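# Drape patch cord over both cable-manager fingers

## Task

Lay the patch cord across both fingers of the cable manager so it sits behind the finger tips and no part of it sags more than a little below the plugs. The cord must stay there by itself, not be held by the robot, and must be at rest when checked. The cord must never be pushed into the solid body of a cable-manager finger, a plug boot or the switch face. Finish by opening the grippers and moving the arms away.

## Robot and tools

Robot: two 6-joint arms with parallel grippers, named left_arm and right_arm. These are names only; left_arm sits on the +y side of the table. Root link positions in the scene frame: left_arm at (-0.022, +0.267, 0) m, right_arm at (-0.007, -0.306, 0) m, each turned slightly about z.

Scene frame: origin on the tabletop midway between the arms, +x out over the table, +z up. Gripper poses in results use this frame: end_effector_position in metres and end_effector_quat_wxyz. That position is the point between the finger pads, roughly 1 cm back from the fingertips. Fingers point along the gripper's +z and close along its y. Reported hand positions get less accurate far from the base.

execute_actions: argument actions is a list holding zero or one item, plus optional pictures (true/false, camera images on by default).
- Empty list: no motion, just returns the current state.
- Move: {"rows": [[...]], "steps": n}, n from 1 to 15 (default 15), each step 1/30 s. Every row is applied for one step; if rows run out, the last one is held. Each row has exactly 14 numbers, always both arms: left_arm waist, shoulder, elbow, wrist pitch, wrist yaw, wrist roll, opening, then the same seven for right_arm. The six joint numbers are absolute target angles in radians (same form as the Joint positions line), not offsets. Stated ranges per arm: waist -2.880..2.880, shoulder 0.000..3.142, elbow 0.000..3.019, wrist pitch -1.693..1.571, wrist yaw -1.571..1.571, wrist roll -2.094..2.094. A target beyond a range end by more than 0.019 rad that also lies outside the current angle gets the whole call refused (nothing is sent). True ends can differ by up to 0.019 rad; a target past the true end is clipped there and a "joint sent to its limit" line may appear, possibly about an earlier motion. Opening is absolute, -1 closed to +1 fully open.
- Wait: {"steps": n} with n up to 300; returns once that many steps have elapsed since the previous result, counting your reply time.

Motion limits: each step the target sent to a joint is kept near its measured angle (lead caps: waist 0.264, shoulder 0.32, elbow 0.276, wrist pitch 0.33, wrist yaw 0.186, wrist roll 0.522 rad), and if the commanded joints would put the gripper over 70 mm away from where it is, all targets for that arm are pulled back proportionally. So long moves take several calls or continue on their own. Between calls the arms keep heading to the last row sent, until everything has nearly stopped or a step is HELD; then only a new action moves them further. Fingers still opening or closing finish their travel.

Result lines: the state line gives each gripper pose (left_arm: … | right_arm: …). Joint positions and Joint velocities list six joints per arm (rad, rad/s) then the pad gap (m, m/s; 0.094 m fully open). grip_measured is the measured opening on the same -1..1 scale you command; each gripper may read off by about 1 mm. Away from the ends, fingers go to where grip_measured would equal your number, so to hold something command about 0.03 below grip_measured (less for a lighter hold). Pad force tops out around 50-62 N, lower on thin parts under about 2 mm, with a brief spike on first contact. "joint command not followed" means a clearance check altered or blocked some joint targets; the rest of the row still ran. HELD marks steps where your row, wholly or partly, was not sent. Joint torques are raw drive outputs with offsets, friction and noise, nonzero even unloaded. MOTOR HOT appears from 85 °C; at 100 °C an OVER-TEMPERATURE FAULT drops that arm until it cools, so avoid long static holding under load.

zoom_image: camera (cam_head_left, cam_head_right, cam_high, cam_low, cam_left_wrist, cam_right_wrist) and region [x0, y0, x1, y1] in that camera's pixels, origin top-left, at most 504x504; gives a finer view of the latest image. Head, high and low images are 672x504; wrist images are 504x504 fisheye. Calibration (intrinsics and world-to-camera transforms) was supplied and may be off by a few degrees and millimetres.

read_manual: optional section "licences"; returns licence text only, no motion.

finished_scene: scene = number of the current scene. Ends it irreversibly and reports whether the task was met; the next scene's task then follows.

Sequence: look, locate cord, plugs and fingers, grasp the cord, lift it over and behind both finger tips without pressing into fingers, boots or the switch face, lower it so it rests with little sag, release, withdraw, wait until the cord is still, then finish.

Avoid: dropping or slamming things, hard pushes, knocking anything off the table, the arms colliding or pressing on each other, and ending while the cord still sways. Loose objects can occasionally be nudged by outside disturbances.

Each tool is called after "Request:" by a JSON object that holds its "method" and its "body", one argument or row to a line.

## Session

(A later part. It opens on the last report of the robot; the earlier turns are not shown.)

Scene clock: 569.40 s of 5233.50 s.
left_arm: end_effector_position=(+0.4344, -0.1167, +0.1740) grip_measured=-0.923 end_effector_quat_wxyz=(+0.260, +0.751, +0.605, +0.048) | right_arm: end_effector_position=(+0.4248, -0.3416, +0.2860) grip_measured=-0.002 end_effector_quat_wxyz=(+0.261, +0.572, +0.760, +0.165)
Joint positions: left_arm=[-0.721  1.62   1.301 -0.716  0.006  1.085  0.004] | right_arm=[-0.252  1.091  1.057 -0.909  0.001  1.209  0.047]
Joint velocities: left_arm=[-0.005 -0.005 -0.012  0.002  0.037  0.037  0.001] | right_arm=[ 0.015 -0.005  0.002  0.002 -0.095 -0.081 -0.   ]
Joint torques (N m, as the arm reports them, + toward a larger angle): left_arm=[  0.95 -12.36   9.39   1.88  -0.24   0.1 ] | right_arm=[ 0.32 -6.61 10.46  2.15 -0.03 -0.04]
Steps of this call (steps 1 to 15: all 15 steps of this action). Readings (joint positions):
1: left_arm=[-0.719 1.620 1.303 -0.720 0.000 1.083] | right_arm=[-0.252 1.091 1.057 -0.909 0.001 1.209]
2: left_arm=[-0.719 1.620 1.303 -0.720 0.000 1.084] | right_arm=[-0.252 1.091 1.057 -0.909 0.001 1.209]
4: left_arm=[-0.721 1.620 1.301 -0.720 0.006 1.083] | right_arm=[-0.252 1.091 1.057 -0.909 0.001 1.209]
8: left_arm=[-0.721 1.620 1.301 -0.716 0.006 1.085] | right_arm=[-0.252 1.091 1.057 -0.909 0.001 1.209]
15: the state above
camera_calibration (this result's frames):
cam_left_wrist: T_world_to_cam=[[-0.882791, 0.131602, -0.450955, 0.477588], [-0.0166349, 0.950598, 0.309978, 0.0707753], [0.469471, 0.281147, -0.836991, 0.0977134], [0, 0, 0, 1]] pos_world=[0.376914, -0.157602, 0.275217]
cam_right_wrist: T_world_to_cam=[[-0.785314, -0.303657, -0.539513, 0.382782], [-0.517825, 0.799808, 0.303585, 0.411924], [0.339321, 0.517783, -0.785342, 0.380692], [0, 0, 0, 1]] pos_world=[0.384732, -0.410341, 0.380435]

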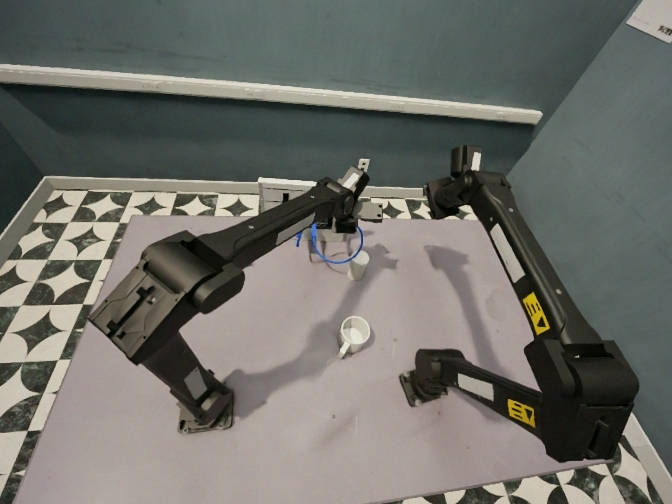

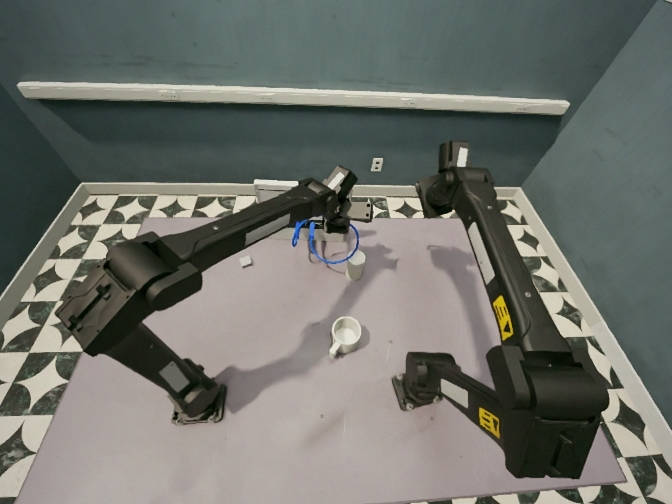

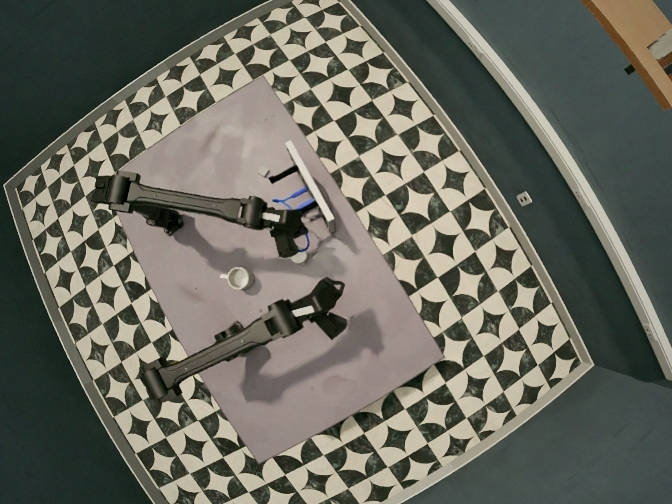

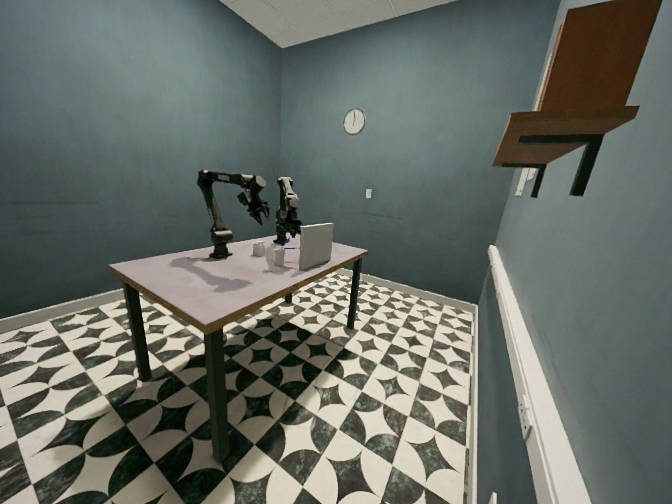

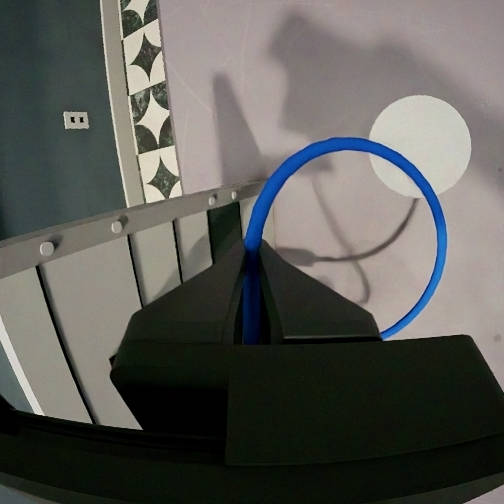

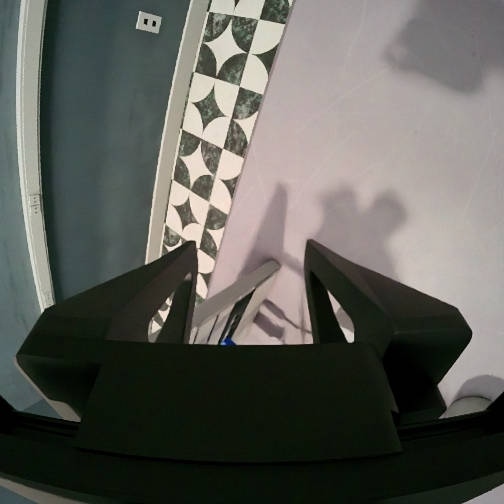

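Request:
{"method": "execute_actions", "body": {
  "actions": [
    {"rows":[[-0.655,1.565,1.44,-0.90,0,1.0,-0.95,-0.25,1.1,1.05,-0.9,0,1.2,0.0]],"steps":15}
  ],
  "pictures": false
}}

Request:
{"method": "execute_actions", "body": {
  "actions": [
    {"rows":[[-0.576,1.485,1.32,-0.87,0,1.0,-0.95,-0.25,1.1,1.05,-0.9,0,1.2,0.0]],"steps":15}
  ],
  "pictures": false
}}

Request:
{"method": "execute_actions", "body": {
  "actions": [
    {"rows":[[-0.541,1.25,1.12,-0.92,0,1.05,-0.95,-0.25,1.1,1.05,-0.9,0,1.2,0.0]],"steps":15}
  ],
  "pictures": false
}}

Request:
{"method": "execute_actions", "body": {
  "actions": [
    {"steps":20}
  ]
}}

Request:
{"method": "zoom_image", "body": {
  "camera": "cam_head_right",
  "region": [200, 130, 420, 300]
}}

Request:
{"method": "zoom_image", "body": {
  "camera": "cam_high",
  "region": [220, 120, 380, 280]
}}

Scene clock: 588.07 s of 5233.50 s.
left_arm: end_effector_position=(+0.4496, -0.0784, +0.2392) grip_measured=-0.933 end_effector_quat_wxyz=(+0.258, +0.707, +0.657, +0.049) | right_arm: end_effector_position=(+0.4248, -0.3416, +0.2860) grip_measured=-0.002 end_effector_quat_wxyz=(+0.261, +0.572, +0.760, +0.165)
Joint positions: left_arm=[-0.656  1.552  1.397 -0.885  0.002  1.013  0.003] | right_arm=[-0.252  1.091  1.057 -0.909  0.001  1.209  0.047]
Joint velocities: left_arm=[ 0.005  0.044 -0.007 -0.037 -0.007 -0.037 -0.   ] | right_arm=[-0.024 -0.005  0.022 -0.007  0.007 -0.051  0.   ]
Joint torques (N m, as the arm reports them, + toward a larger angle): left_arm=[  0.03 -13.19  13.24   0.83  -0.07  -0.16] | right_arm=[ 1.15 -6.75 10.25  2.07 -0.02 -0.08]
Steps of this call (steps 1 to 15: the robot went on to your last target; steps 16 to 160: nothing new was sent; then 12.83 s passed at rest; steps 161 to 175: all 15 steps of this action). Readings (joint positions):
161: left_arm=[-0.720 1.618 1.311 -0.746 0.007 1.076] | right_arm=[-0.252 1.091 1.057 -0.909 0.001 1.209]
162: left_arm=[-0.718 1.618 1.324 -0.789 0.007 1.066] | right_arm=[-0.252 1.091 1.057 -0.909 0.001 1.209]
164: left_arm=[-0.709 1.609 1.352 -0.842 0.013 1.049] | right_arm=[-0.252 1.091 1.057 -0.909 0.001 1.209]
168: left_arm=[-0.682 1.579 1.392 -0.876 0.004 1.027] | right_arm=[-0.252 1.091 1.057 -0.909 0.001 1.209]
175: the state above

Scene clock: 588.57 s of 5233.50 s.
left_arm: end_effector_position=(+0.4546, -0.0235, +0.2381) grip_measured=-0.933 end_effector_quat_wxyz=(+0.254, +0.678, +0.687, +0.059) | right_arm: end_effector_position=(+0.4248, -0.3416, +0.2860) grip_measured=-0.002 end_effector_quat_wxyz=(+0.261, +0.572, +0.760, +0.165)
Joint positions: left_arm=[-0.571  1.486  1.321 -0.877  0.001  1.01   0.003] | right_arm=[-0.252  1.091  1.057 -0.909  0.001  1.209  0.047]
Joint velocities: left_arm=[-0.005 -0.015 -0.002 -0.002  0.022  0.037 -0.   ] | right_arm=[-0.005 -0.005 -0.027  0.002  0.051 -0.007 -0.   ]
Joint torques (N m, as the arm reports them, + toward a larger angle): left_arm=[ -0.64 -12.87   9.53   1.46  -0.08  -0.06] | right_arm=[ 0.75 -7.27 10.4   1.92 -0.02 -0.08]
Steps of this call (steps 1 to 15: all 15 steps of this action). Readings (joint positions):
1: left_arm=[-0.652 1.548 1.387 -0.880 0.002 1.012] | right_arm=[-0.252 1.091 1.057 -0.909 0.001 1.209]
2: left_arm=[-0.645 1.535 1.366 -0.877 0.002 1.012] | right_arm=[-0.252 1.091 1.057 -0.909 0.001 1.209]
4: left_arm=[-0.619 1.510 1.330 -0.877 0.002 1.012] | right_arm=[-0.252 1.091 1.057 -0.909 0.001 1.209]
8: left_arm=[-0.575 1.490 1.321 -0.877 0.001 1.011] | right_arm=[-0.252 1.091 1.057 -0.909 0.001 1.209]
15: the state above

Scene clock: 589.07 s of 5233.50 s.
left_arm: end_effector_position=(+0.3775, +0.0334, +0.2505) grip_measured=-0.933 end_effector_quat_wxyz=(+0.252, +0.681, +0.684, +0.065) | right_arm: end_effector_position=(+0.4248, -0.3416, +0.2860) grip_measured=-0.002 end_effector_quat_wxyz=(+0.261, +0.572, +0.760, +0.165)
Joint positions: left_arm=[-0.553  1.232  1.108 -0.92   0.001  1.038  0.003] | right_arm=[-0.252  1.091  1.057 -0.909  0.001  1.209  0.047]
Joint velocities: left_arm=[-0.005  0.151  0.002 -0.017 -0.007  0.095 -0.001] | right_arm=[-0.005  0.005  0.007  0.002 -0.022  0.051  0.   ]
Joint torques (N m, as the arm reports them, + toward a larger angle): left_arm=[ 0.13 -7.88 10.66  1.47 -0.05  0.07] | right_arm=[ 0.49 -6.54 10.5   2.03 -0.01 -0.11]
Steps of this call (steps 1 to 15: all 15 steps of this action). Readings (joint positions):
1: left_arm=[-0.570 1.471 1.300 -0.874 0.001 1.012] | right_arm=[-0.252 1.091 1.057 -0.909 0.001 1.209]
2: left_arm=[-0.569 1.437 1.253 -0.875 0.001 1.015] | right_arm=[-0.252 1.091 1.057 -0.909 0.001 1.209]
4: left_arm=[-0.563 1.344 1.152 -0.897 0.001 1.024] | right_arm=[-0.252 1.091 1.057 -0.909 0.001 1.209]
8: left_arm=[-0.553 1.229 1.108 -0.920 0.001 1.034] | right_arm=[-0.252 1.091 1.057 -0.909 0.001 1.209]
15: the state above

Scene clock: 589.73 s of 5233.50 s.
left_arm: end_effector_position=(+0.3789, +0.0325, +0.2444) grip_measured=-0.933 end_effector_quat_wxyz=(+0.246, +0.683, +0.685, +0.063) | right_arm: end_effector_position=(+0.4248, -0.3416, +0.2860) grip_measured=-0.002 end_effector_quat_wxyz=(+0.261, +0.572, +0.760, +0.165)
Joint positions: left_arm=[-0.553  1.246  1.108 -0.92   0.001  1.039  0.003] | right_arm=[-0.252  1.091  1.057 -0.909  0.001  1.209  0.047]
Joint velocities: left_arm=[ 0.005  0.005 -0.017  0.012 -0.037  0.022 -0.001] | right_arm=[ 0.005 -0.015  0.017 -0.007 -0.007 -0.007  0.001]
Joint torques (N m, as the arm reports them, + toward a larger angle): left_arm=[ 0.62 -8.42 10.73  1.24 -0.05  0.08] | right_arm=[ 0.63 -6.49 10.33  2.1  -0.04 -0.08]
Steps of this call (steps 1 to 20: the robot went on to your last target). Readings (joint positions):
1: left_arm=[-0.553 1.238 1.108 -0.920 0.001 1.038] | right_arm=[-0.252 1.091 1.057 -0.909 0.001 1.209]
2: left_arm=[-0.553 1.242 1.108 -0.920 0.001 1.039] | right_arm=[-0.252 1.091 1.057 -0.909 0.001 1.209]
4: left_arm=[-0.553 1.246 1.108 -0.920 0.001 1.039] | right_arm=[-0.252 1.091 1.057 -0.909 0.001 1.209]
8: left_arm=[-0.553 1.246 1.108 -0.920 0.001 1.039] | right_arm=[-0.252 1.091 1.057 -0.909 0.001 1.209]
20: the state above
camera_calibration (this result's frames):
cam_left_wrist: T_world_to_cam=[[-0.903311, -0.0587158, -0.42495, 0.448301], [-0.206525, 0.92776, 0.310819, -0.0213717], [0.376001, 0.368529, -0.850182, 0.17658], [0, 0, 0, 1]] pos_world=[0.334147, -0.0189247, 0.347273]
cam_right_wrist: T_world_to_cam=[[-0.785314, -0.303657, -0.539513, 0.382782], [-0.517825, 0.799808, 0.303585, 0.411924], [0.339321, 0.517783, -0.785342, 0.380692], [0, 0, 0, 1]] pos_world=[0.384732, -0.410341, 0.380435]

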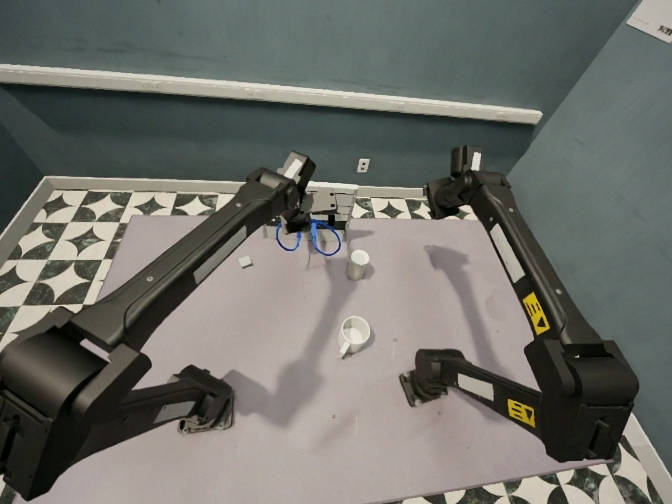

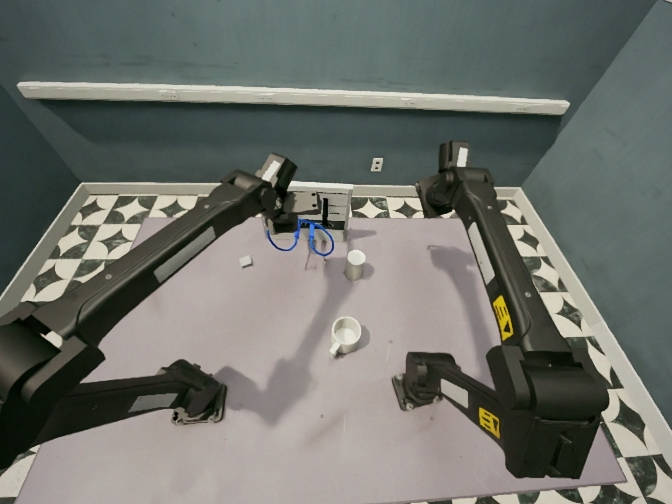

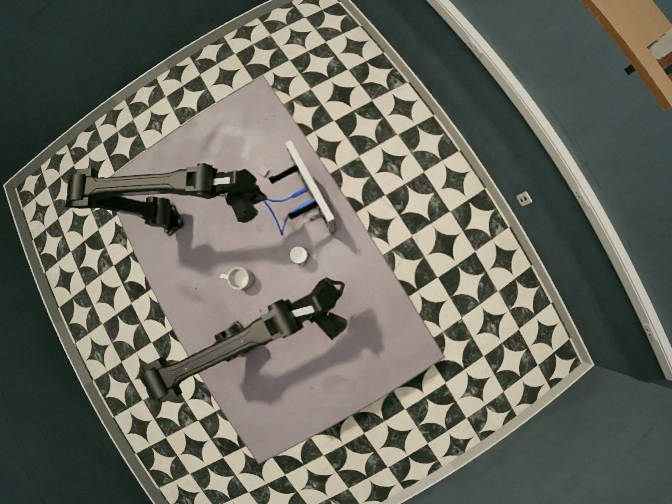

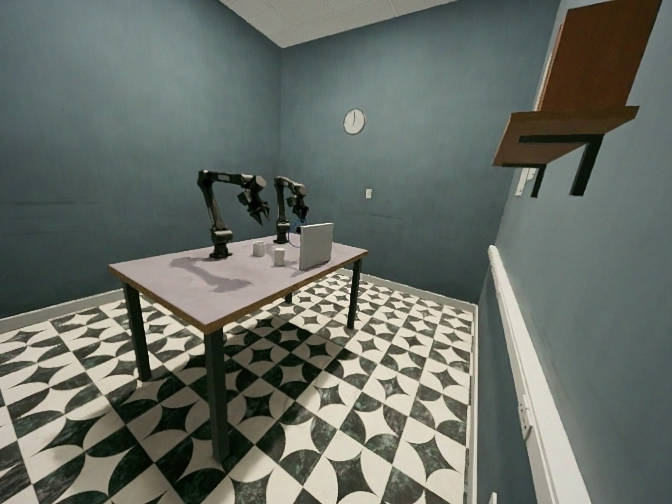

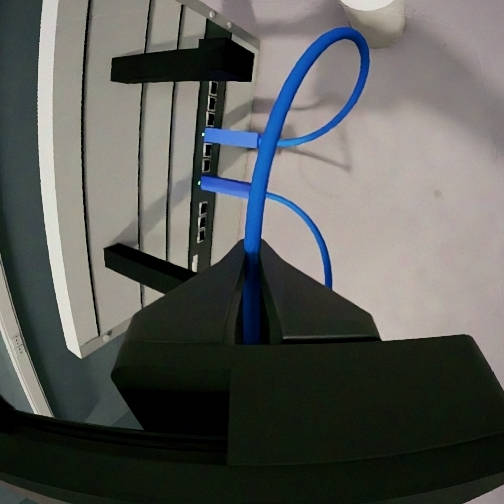

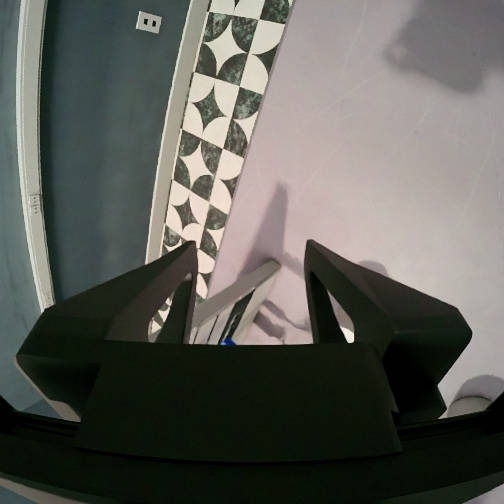

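Region (200, 130, 420, 300) of cam_head_right's 672x504 image, scaled by 2.291, with more detail than that image has; it fills the top 389 rows of this view, and the rest is white.

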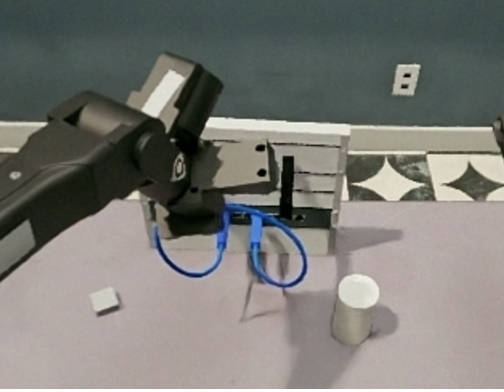

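Region (220, 120, 380, 280) of cam_high's 672x504 image, scaled by 3.150, with more detail than that image has.

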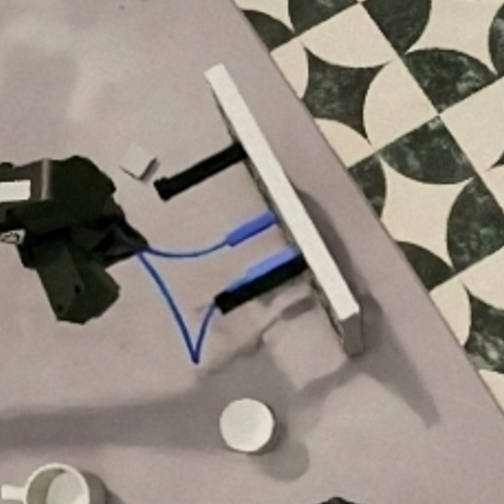

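Request:
{"method": "execute_actions", "body": {
  "actions": []
}}

Scene clock: 619.93 s of 5233.50 s.
left_arm: end_effector_position=(+0.3789, +0.0325, +0.2444) grip_measured=-0.933 end_effector_quat_wxyz=(+0.246, +0.683, +0.685, +0.063) | right_arm: end_effector_position=(+0.4248, -0.3416, +0.2860) grip_measured=-0.002 end_effector_quat_wxyz=(+0.261, +0.572, +0.760, +0.165)
Joint positions: left_arm=[-0.553  1.246  1.108 -0.92   0.001  1.04   0.003] | right_arm=[-0.252  1.091  1.057 -0.909  0.001  1.209  0.047]
Joint velocities: left_arm=[-0.015 -0.005  0.012 -0.012 -0.037  0.022 -0.001] | right_arm=[-0.015  0.005  0.022  0.017 -0.007 -0.037 -0.   ]
Joint torques (N m, as the arm reports them, + toward a larger angle): left_arm=[ 0.66 -8.61 10.66  1.17 -0.04  0.06] | right_arm=[ 0.69 -6.85 10.32  2.15 -0.02 -0.06]
Steps of this call (steps 1 to 15: the robot went on to your last target; steps 16 to 720: nothing new was sent; then 6.20 s passed at rest). Readings (joint positions):
1: left_arm=[-0.553 1.246 1.108 -0.920 0.001 1.039] | right_arm=[-0.252 1.091 1.057 -0.909 0.001 1.209]
2: left_arm=[-0.553 1.246 1.108 -0.920 0.001 1.039] | right_arm=[-0.252 1.091 1.057 -0.909 0.001 1.209]
4: left_arm=[-0.553 1.246 1.108 -0.920 0.001 1.039] | right_arm=[-0.252 1.091 1.057 -0.909 0.001 1.209]
8: left_arm=[-0.553 1.246 1.108 -0.920 0.001 1.039] | right_arm=[-0.252 1.091 1.057 -0.909 0.001 1.209]
720: the state above
All arms were judged still, so your last target was given up. Only a new action makes them travel on or press farther. Fingers that are still opening or closing keep moving.
camera_calibration (this result's frames):
cam_left_wrist: T_world_to_cam=[[-0.90329, -0.058347, -0.425045, 0.448304], [-0.206247, 0.927779, 0.310949, -0.0215098], [0.376205, 0.368541, -0.850087, 0.176479], [0, 0, 0, 1]] pos_world=[0.33412, -0.0189264, 0.34726]
cam_right_wrist: T_world_to_cam=[[-0.785314, -0.303657, -0.539513, 0.382782], [-0.517825, 0.799808, 0.303585, 0.411924], [0.339321, 0.517783, -0.785342, 0.380692], [0, 0, 0, 1]] pos_world=[0.384732, -0.410341, 0.380435]

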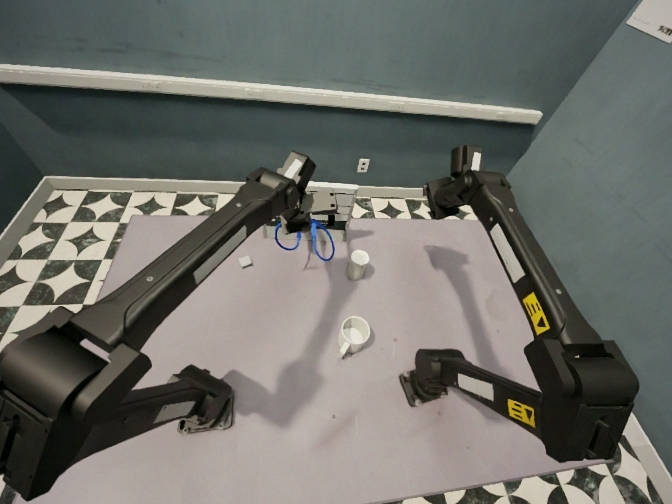

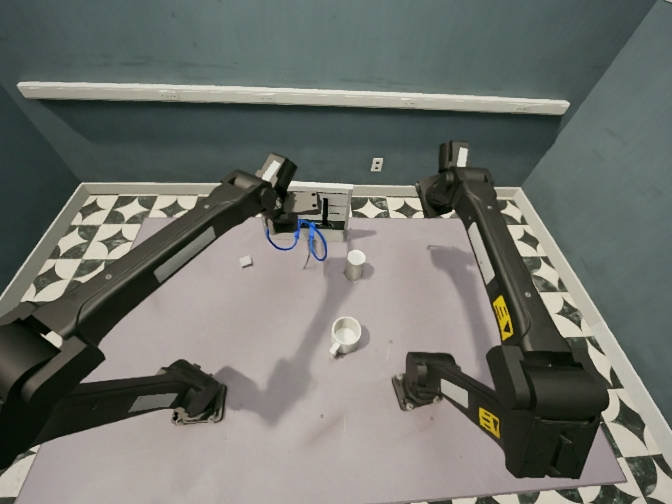

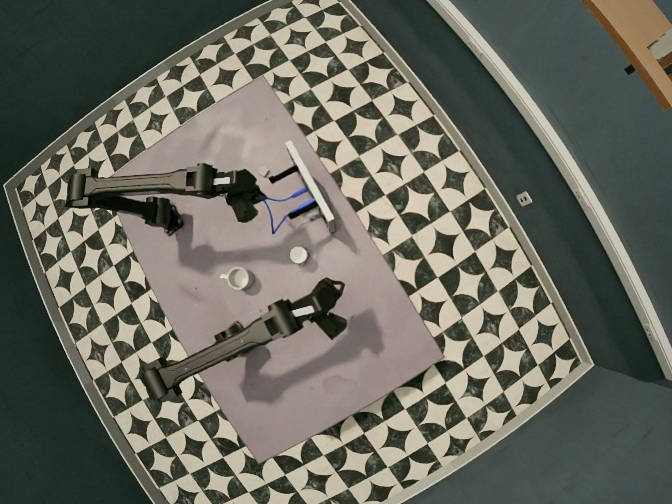

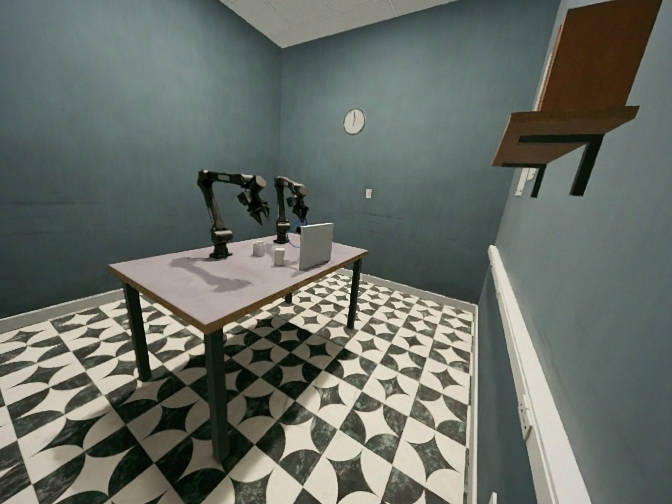

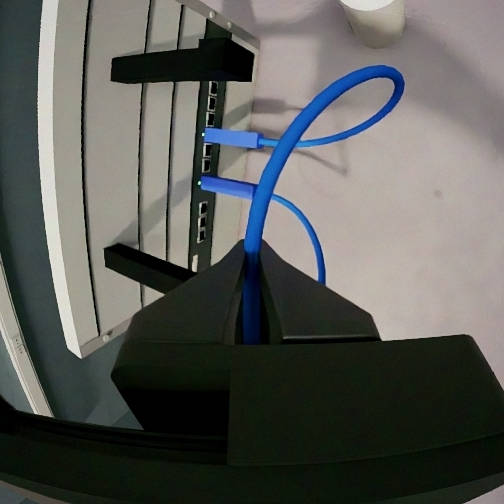

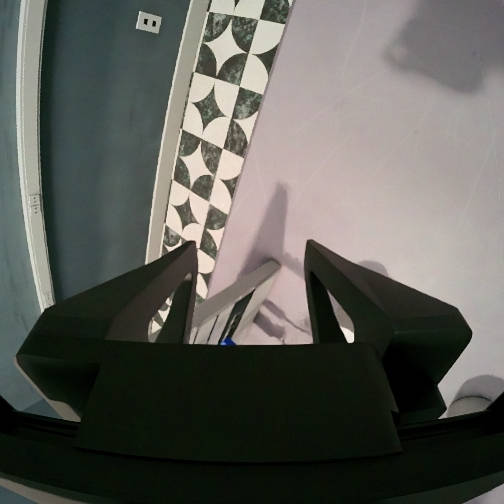

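Request:
{"method": "execute_actions", "body": {
  "actions": [
    {"rows":[[-0.448,1.196,0.864,-0.718,0,1.12,-0.95,-0.25,1.1,1.05,-0.9,0,1.2,0.0]],"steps":15}
  ],
  "pictures": false
}}

Request:
{"method": "execute_actions", "body": {
  "actions": [
    {"steps":30}
  ]
}}

Request:
{"method": "zoom_image", "body": {
  "camera": "cam_head_right",
  "region": [220,150,400,290]
}}

Request:
{"method": "zoom_image", "body": {
  "camera": "cam_head_left",
  "region": [220,150,400,290]
}}

Scene clock: 681.80 s of 5233.50 s.
left_arm: end_effector_position=(+0.3618, +0.0955, +0.1582) grip_measured=-0.933 end_effector_quat_wxyz=(+0.224, +0.671, +0.702, +0.080) | right_arm: end_effector_position=(+0.4248, -0.3416, +0.2860) grip_measured=-0.002 end_effector_quat_wxyz=(+0.261, +0.572, +0.760, +0.165)
Joint positions: left_arm=[-0.444  1.201  0.848 -0.738  0.001  1.106  0.003] | right_arm=[-0.252  1.091  1.057 -0.909  0.001  1.209  0.047]
Joint velocities: left_arm=[ 0.005  0.005 -0.017  0.007 -0.022  0.066  0.001] | right_arm=[-0.024  0.005  0.007 -0.002 -0.007 -0.007 -0.001]
Joint torques (N m, as the arm reports them, + toward a larger angle): left_arm=[-1.4  -7.69 10.47  1.97  0.03  0.05] | right_arm=[ 1.03 -7.31 10.45  1.98 -0.03 -0.04]
Steps of this call (steps 1 to 90: nothing new was sent; then 58.37 s passed at rest; steps 91 to 105: all 15 steps of this action). Readings (joint positions):
91: left_arm=[-0.548 1.240 1.083 -0.882 0.003 1.047] | right_arm=[-0.252 1.091 1.057 -0.909 0.001 1.209]
92: left_arm=[-0.537 1.222 1.036 -0.824 0.003 1.056] | right_arm=[-0.252 1.091 1.057 -0.909 0.001 1.209]
94: left_arm=[-0.500 1.194 0.935 -0.767 0.003 1.074] | right_arm=[-0.252 1.091 1.057 -0.909 0.001 1.209]
98: left_arm=[-0.445 1.199 0.849 -0.757 0.001 1.095] | right_arm=[-0.252 1.091 1.057 -0.909 0.001 1.209]
105: the state above

Scene clock: 682.80 s of 5233.50 s.
left_arm: end_effector_position=(+0.3619, +0.0954, +0.1583) grip_measured=-0.933 end_effector_quat_wxyz=(+0.224, +0.672, +0.701, +0.080) | right_arm: end_effector_position=(+0.4248, -0.3416, +0.2860) grip_measured=-0.002 end_effector_quat_wxyz=(+0.261, +0.572, +0.760, +0.165)
Joint positions: left_arm=[-0.444  1.201  0.848 -0.737  0.001  1.109  0.003] | right_arm=[-0.252  1.091  1.057 -0.909  0.001  1.209  0.047]
Joint velocities: left_arm=[ 0.005  0.005 -0.012 -0.007 -0.051 -0.081  0.001] | right_arm=[ 0.005  0.005  0.002  0.012  0.037 -0.037  0.001]
Joint torques (N m, as the arm reports them, + toward a larger angle): left_arm=[-0.55 -8.45 10.53  1.82 -0.02  0.08] | right_arm=[ 0.91 -6.59 10.44  2.12 -0.04 -0.09]
Steps of this call (steps 1 to 15: the robot went on to your last target; steps 16 to 30: nothing new was sent). Readings (joint positions):
1: left_arm=[-0.444 1.201 0.848 -0.737 0.001 1.107] | right_arm=[-0.252 1.091 1.057 -0.909 0.001 1.209]
2: left_arm=[-0.444 1.201 0.848 -0.737 0.001 1.107] | right_arm=[-0.252 1.091 1.057 -0.909 0.001 1.209]
4: left_arm=[-0.444 1.201 0.848 -0.737 0.001 1.108] | right_arm=[-0.252 1.091 1.057 -0.909 0.001 1.209]
8: left_arm=[-0.444 1.201 0.848 -0.737 0.001 1.109] | right_arm=[-0.252 1.091 1.057 -0.909 0.001 1.209]
30: the state above
All arms were judged still, so your last target was given up. Only a new action makes them travel on or press farther. Fingers that are still opening or closing keep moving.
camera_calibration (this result's frames):
cam_left_wrist: T_world_to_cam=[[-0.905225, -0.0827066, -0.416807, 0.401785], [-0.245721, 0.902134, 0.354648, -0.0467603], [0.346684, 0.423454, -0.836957, 0.0898616], [0, 0, 0, 1]] pos_world=[0.321062, 0.037362, 0.25926]
cam_right_wrist: T_world_to_cam=[[-0.785314, -0.303657, -0.539513, 0.382782], [-0.517825, 0.799808, 0.303585, 0.411924], [0.339321, 0.517783, -0.785342, 0.380692], [0, 0, 0, 1]] pos_world=[0.384732, -0.410341, 0.380435]

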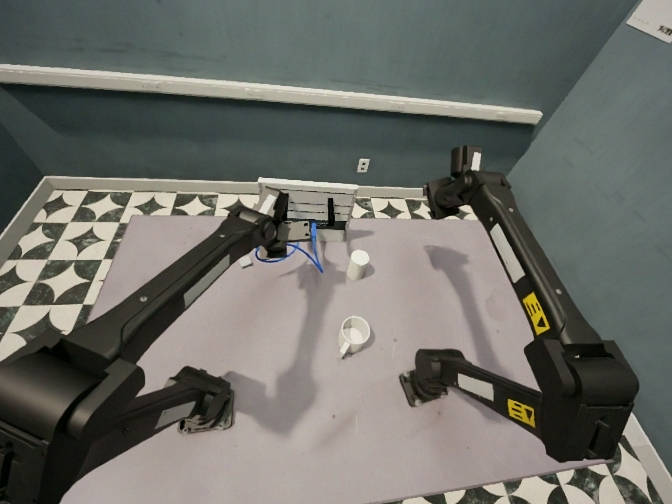

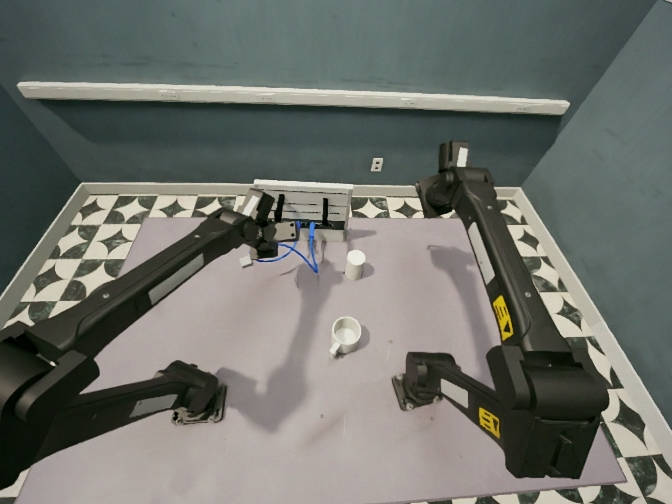

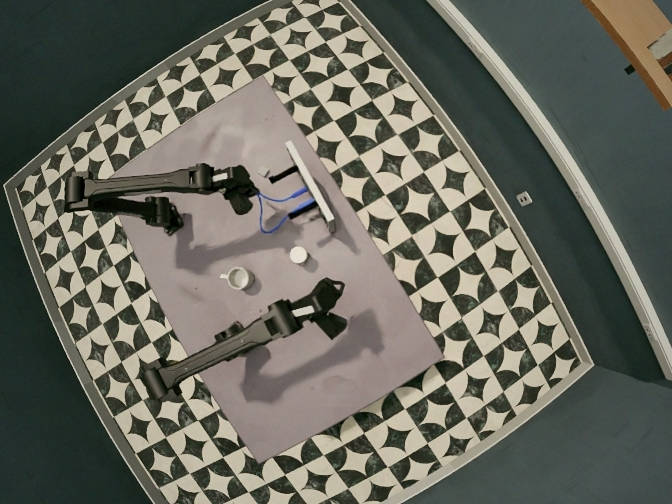

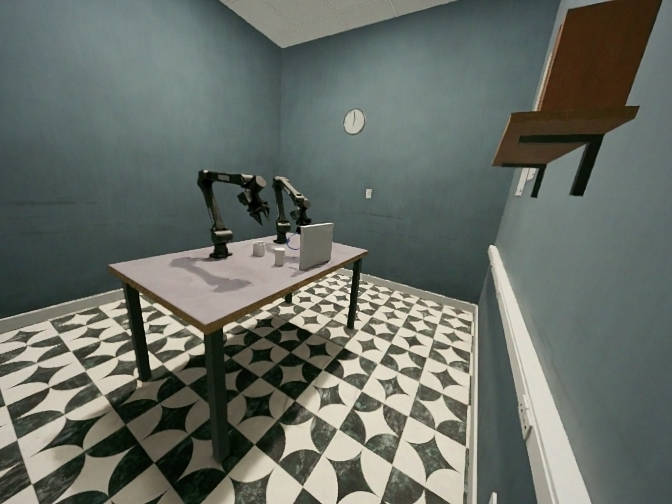

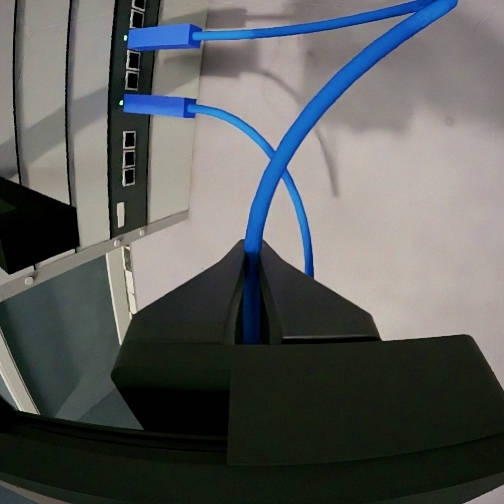

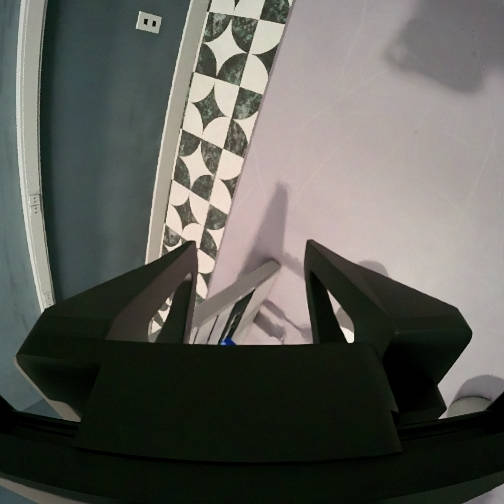

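Region (220, 150, 400, 290) of cam_head_right's 672x504 image, scaled by 2.800, with more detail than that image has.

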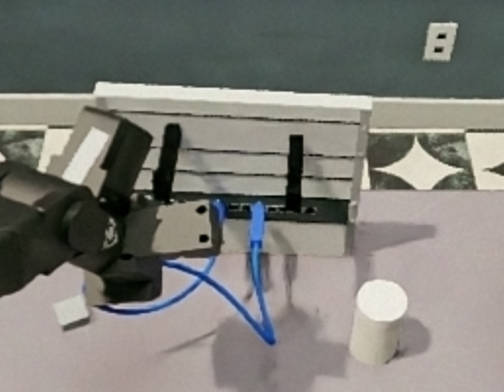

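Region (220, 150, 400, 290) of cam_head_left's 672x504 image, scaled by 2.800, with more detail than that image has.

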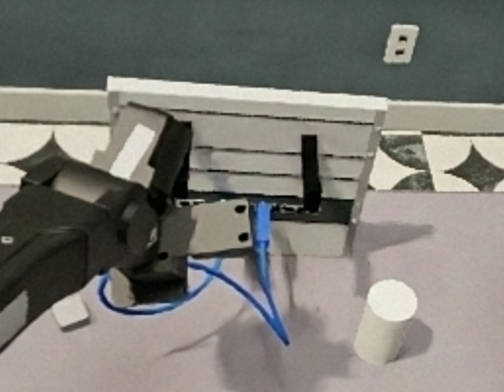

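Request:
{"method": "execute_actions", "body": {
  "actions": [
    {"rows":[[-0.441,1.343,0.64,-0.33,0,1.12,-0.95,0.1,1.1,1.0,-0.95,0,1.2,0.0]],"steps":15}
  ],
  "pictures": false
}}

Request:
{"method": "execute_actions", "body": {
  "actions": [
    {"steps":30}
  ]
}}

Request:
{"method": "zoom_image", "body": {
  "camera": "cam_high",
  "region": [200,130,360,280]
}}

Scene clock: 698.23 s of 5233.50 s.
left_arm: end_effector_position=(+0.3497, +0.1009, +0.0438) grip_measured=-0.933 end_effector_quat_wxyz=(+0.229, +0.672, +0.699, +0.082) | right_arm: end_effector_position=(+0.3942, -0.1915, +0.2548) grip_measured=-0.002 end_effector_quat_wxyz=(+0.199, +0.431, +0.861, +0.184)
Joint positions: left_arm=[-0.444  1.352  0.624 -0.352  0.001  1.111  0.003] | right_arm=[ 0.107  1.095  1.007 -0.934 -0.001  1.208  0.047]
Joint velocities: left_arm=[-0.015 -0.132 -0.012  0.061  0.037  0.022  0.001] | right_arm=[-0.161 -0.005  0.002  0.002  0.066 -0.022  0.   ]
Joint torques (N m, as the arm reports them, + toward a larger angle): left_arm=[ 0.08 -7.63  8.87  1.76  0.02  0.06] | right_arm=[ 1.5  -6.27 10.27  1.14  0.05 -0.09]
Steps of this call (steps 1 to 448: nothing new was sent; steps 449 to 463: all 15 steps of this action). Readings (joint positions):
449: left_arm=[-0.444 1.204 0.830 -0.692 0.001 1.109] | right_arm=[-0.238 1.091 1.054 -0.910 0.008 1.209]
450: left_arm=[-0.444 1.210 0.801 -0.613 0.001 1.109] | right_arm=[-0.205 1.091 1.050 -0.912 0.009 1.209]
452: left_arm=[-0.444 1.249 0.731 -0.473 0.001 1.109] | right_arm=[-0.101 1.092 1.037 -0.915 0.009 1.209]
456: left_arm=[-0.444 1.353 0.639 -0.372 0.001 1.110] | right_arm=[0.111 1.094 1.013 -0.929 -0.004 1.209]
463: the state above

Scene clock: 699.23 s of 5233.50 s.
left_arm: end_effector_position=(+0.3509, +0.1004, +0.0468) grip_measured=-0.933 end_effector_quat_wxyz=(+0.233, +0.671, +0.699, +0.084) | right_arm: end_effector_position=(+0.3949, -0.1942, +0.2548) grip_measured=-0.002 end_effector_quat_wxyz=(+0.200, +0.434, +0.859, +0.183)
Joint positions: left_arm=[-0.444  1.346  0.624 -0.349  0.001  1.111  0.003] | right_arm=[ 0.1    1.095  1.007 -0.934 -0.001  1.208  0.047]
Joint velocities: left_arm=[-0.024  0.005 -0.017  0.007  0.037  0.066 -0.   ] | right_arm=[-0.005  0.005  0.002  0.007 -0.037 -0.007 -0.002]
Joint torques (N m, as the arm reports them, + toward a larger angle): left_arm=[ 0.11 -8.37  9.14  1.88 -0.02  0.06] | right_arm=[ 0.37 -6.52 10.3   0.95  0.08 -0.05]
Steps of this call (steps 1 to 15: the robot went on to your last target; steps 16 to 30: nothing new was sent). Readings (joint positions):
1: left_arm=[-0.444 1.349 0.624 -0.350 0.001 1.111] | right_arm=[0.103 1.095 1.007 -0.934 -0.001 1.208]
2: left_arm=[-0.444 1.347 0.624 -0.349 0.001 1.111] | right_arm=[0.101 1.095 1.007 -0.934 -0.001 1.208]
4: left_arm=[-0.444 1.346 0.624 -0.349 0.001 1.111] | right_arm=[0.100 1.095 1.007 -0.934 -0.001 1.208]
8: left_arm=[-0.444 1.346 0.624 -0.349 0.001 1.111] | right_arm=[0.100 1.095 1.007 -0.934 -0.001 1.208]
30: the state above
All arms were judged still, so your last target was given up. Only a new action makes them travel on or press farther. Fingers that are still opening or closing keep moving.
camera_calibration (this result's frames):
cam_left_wrist: T_world_to_cam=[[-0.897667, -0.0845806, -0.432481, 0.343986], [-0.250811, 0.905006, 0.343595, -0.0123785], [0.362337, 0.416905, -0.833608, -0.00668688], [0, 0, 0, 1]] pos_world=[0.308103, 0.043085, 0.147447]
cam_right_wrist: T_world_to_cam=[[-0.670246, -0.567476, -0.47827, 0.274932], [-0.738089, 0.576941, 0.349804, 0.319957], [0.0774286, 0.587461, -0.80554, 0.412163], [0, 0, 0, 1]] pos_world=[0.388515, -0.270708, 0.351584]

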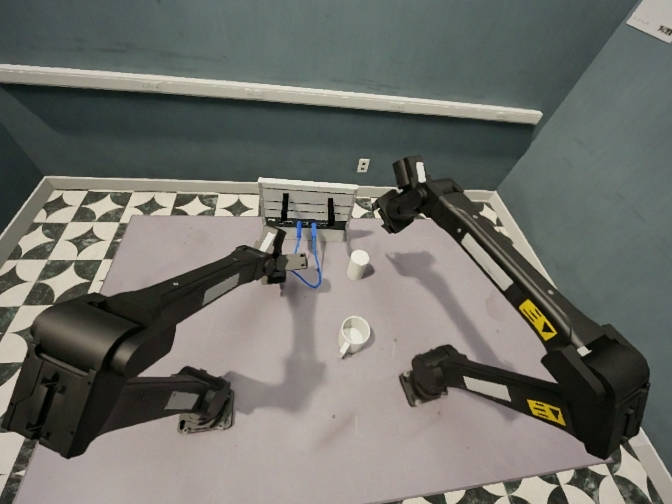

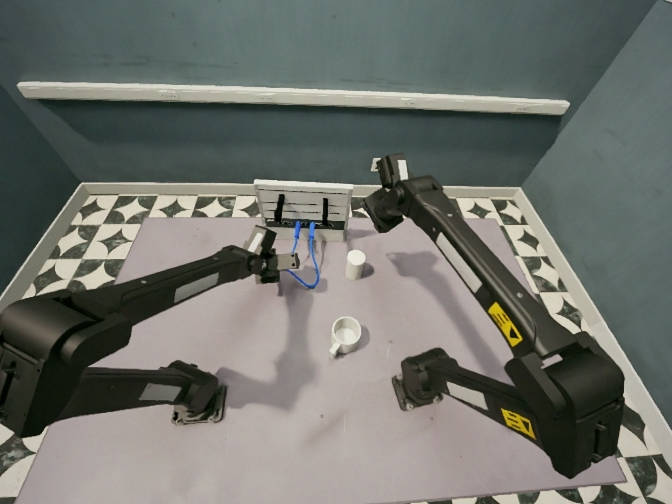

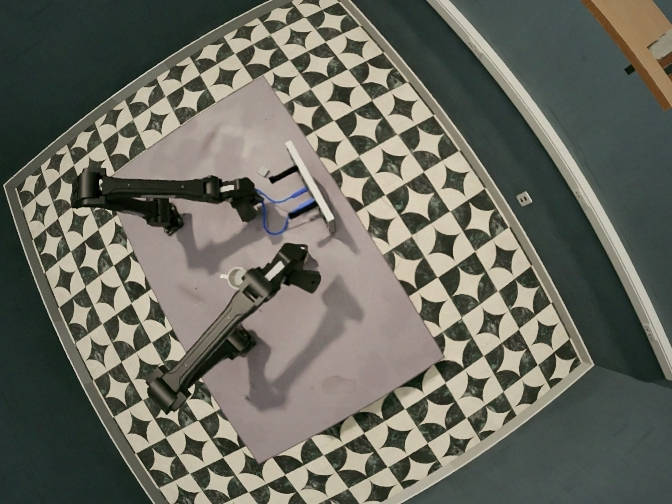

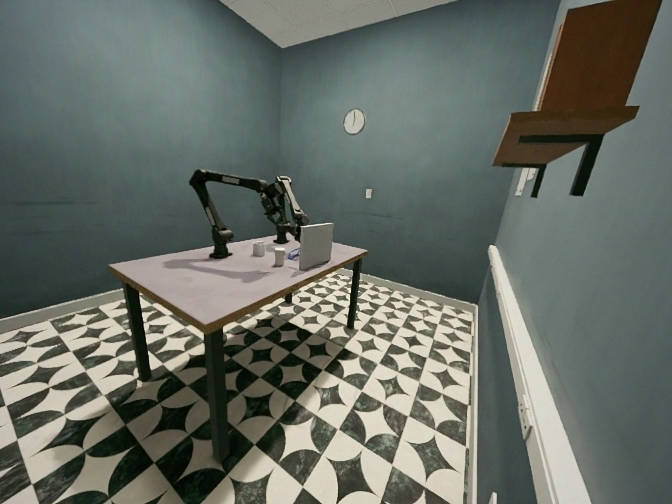

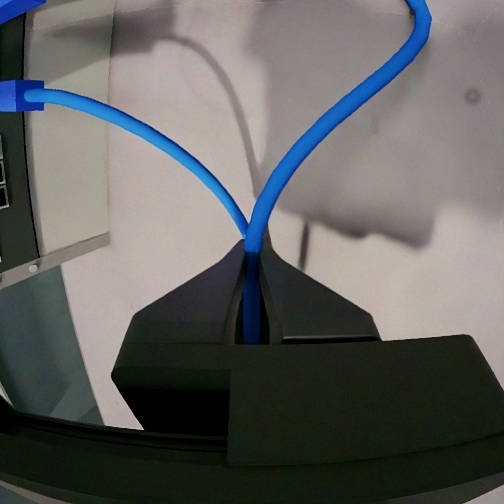

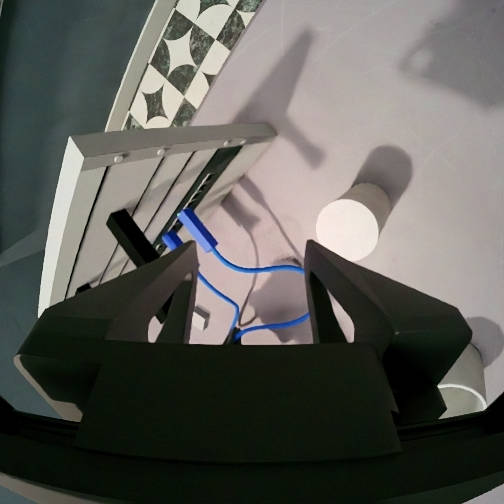

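Region (200, 130, 360, 280) of cam_high's 672x504 image, scaled by 3.150, with more detail than that image has; it fills the top 472 rows of this view, and the rest is white.

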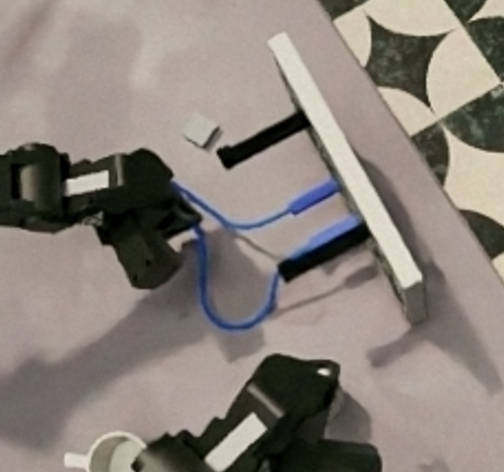

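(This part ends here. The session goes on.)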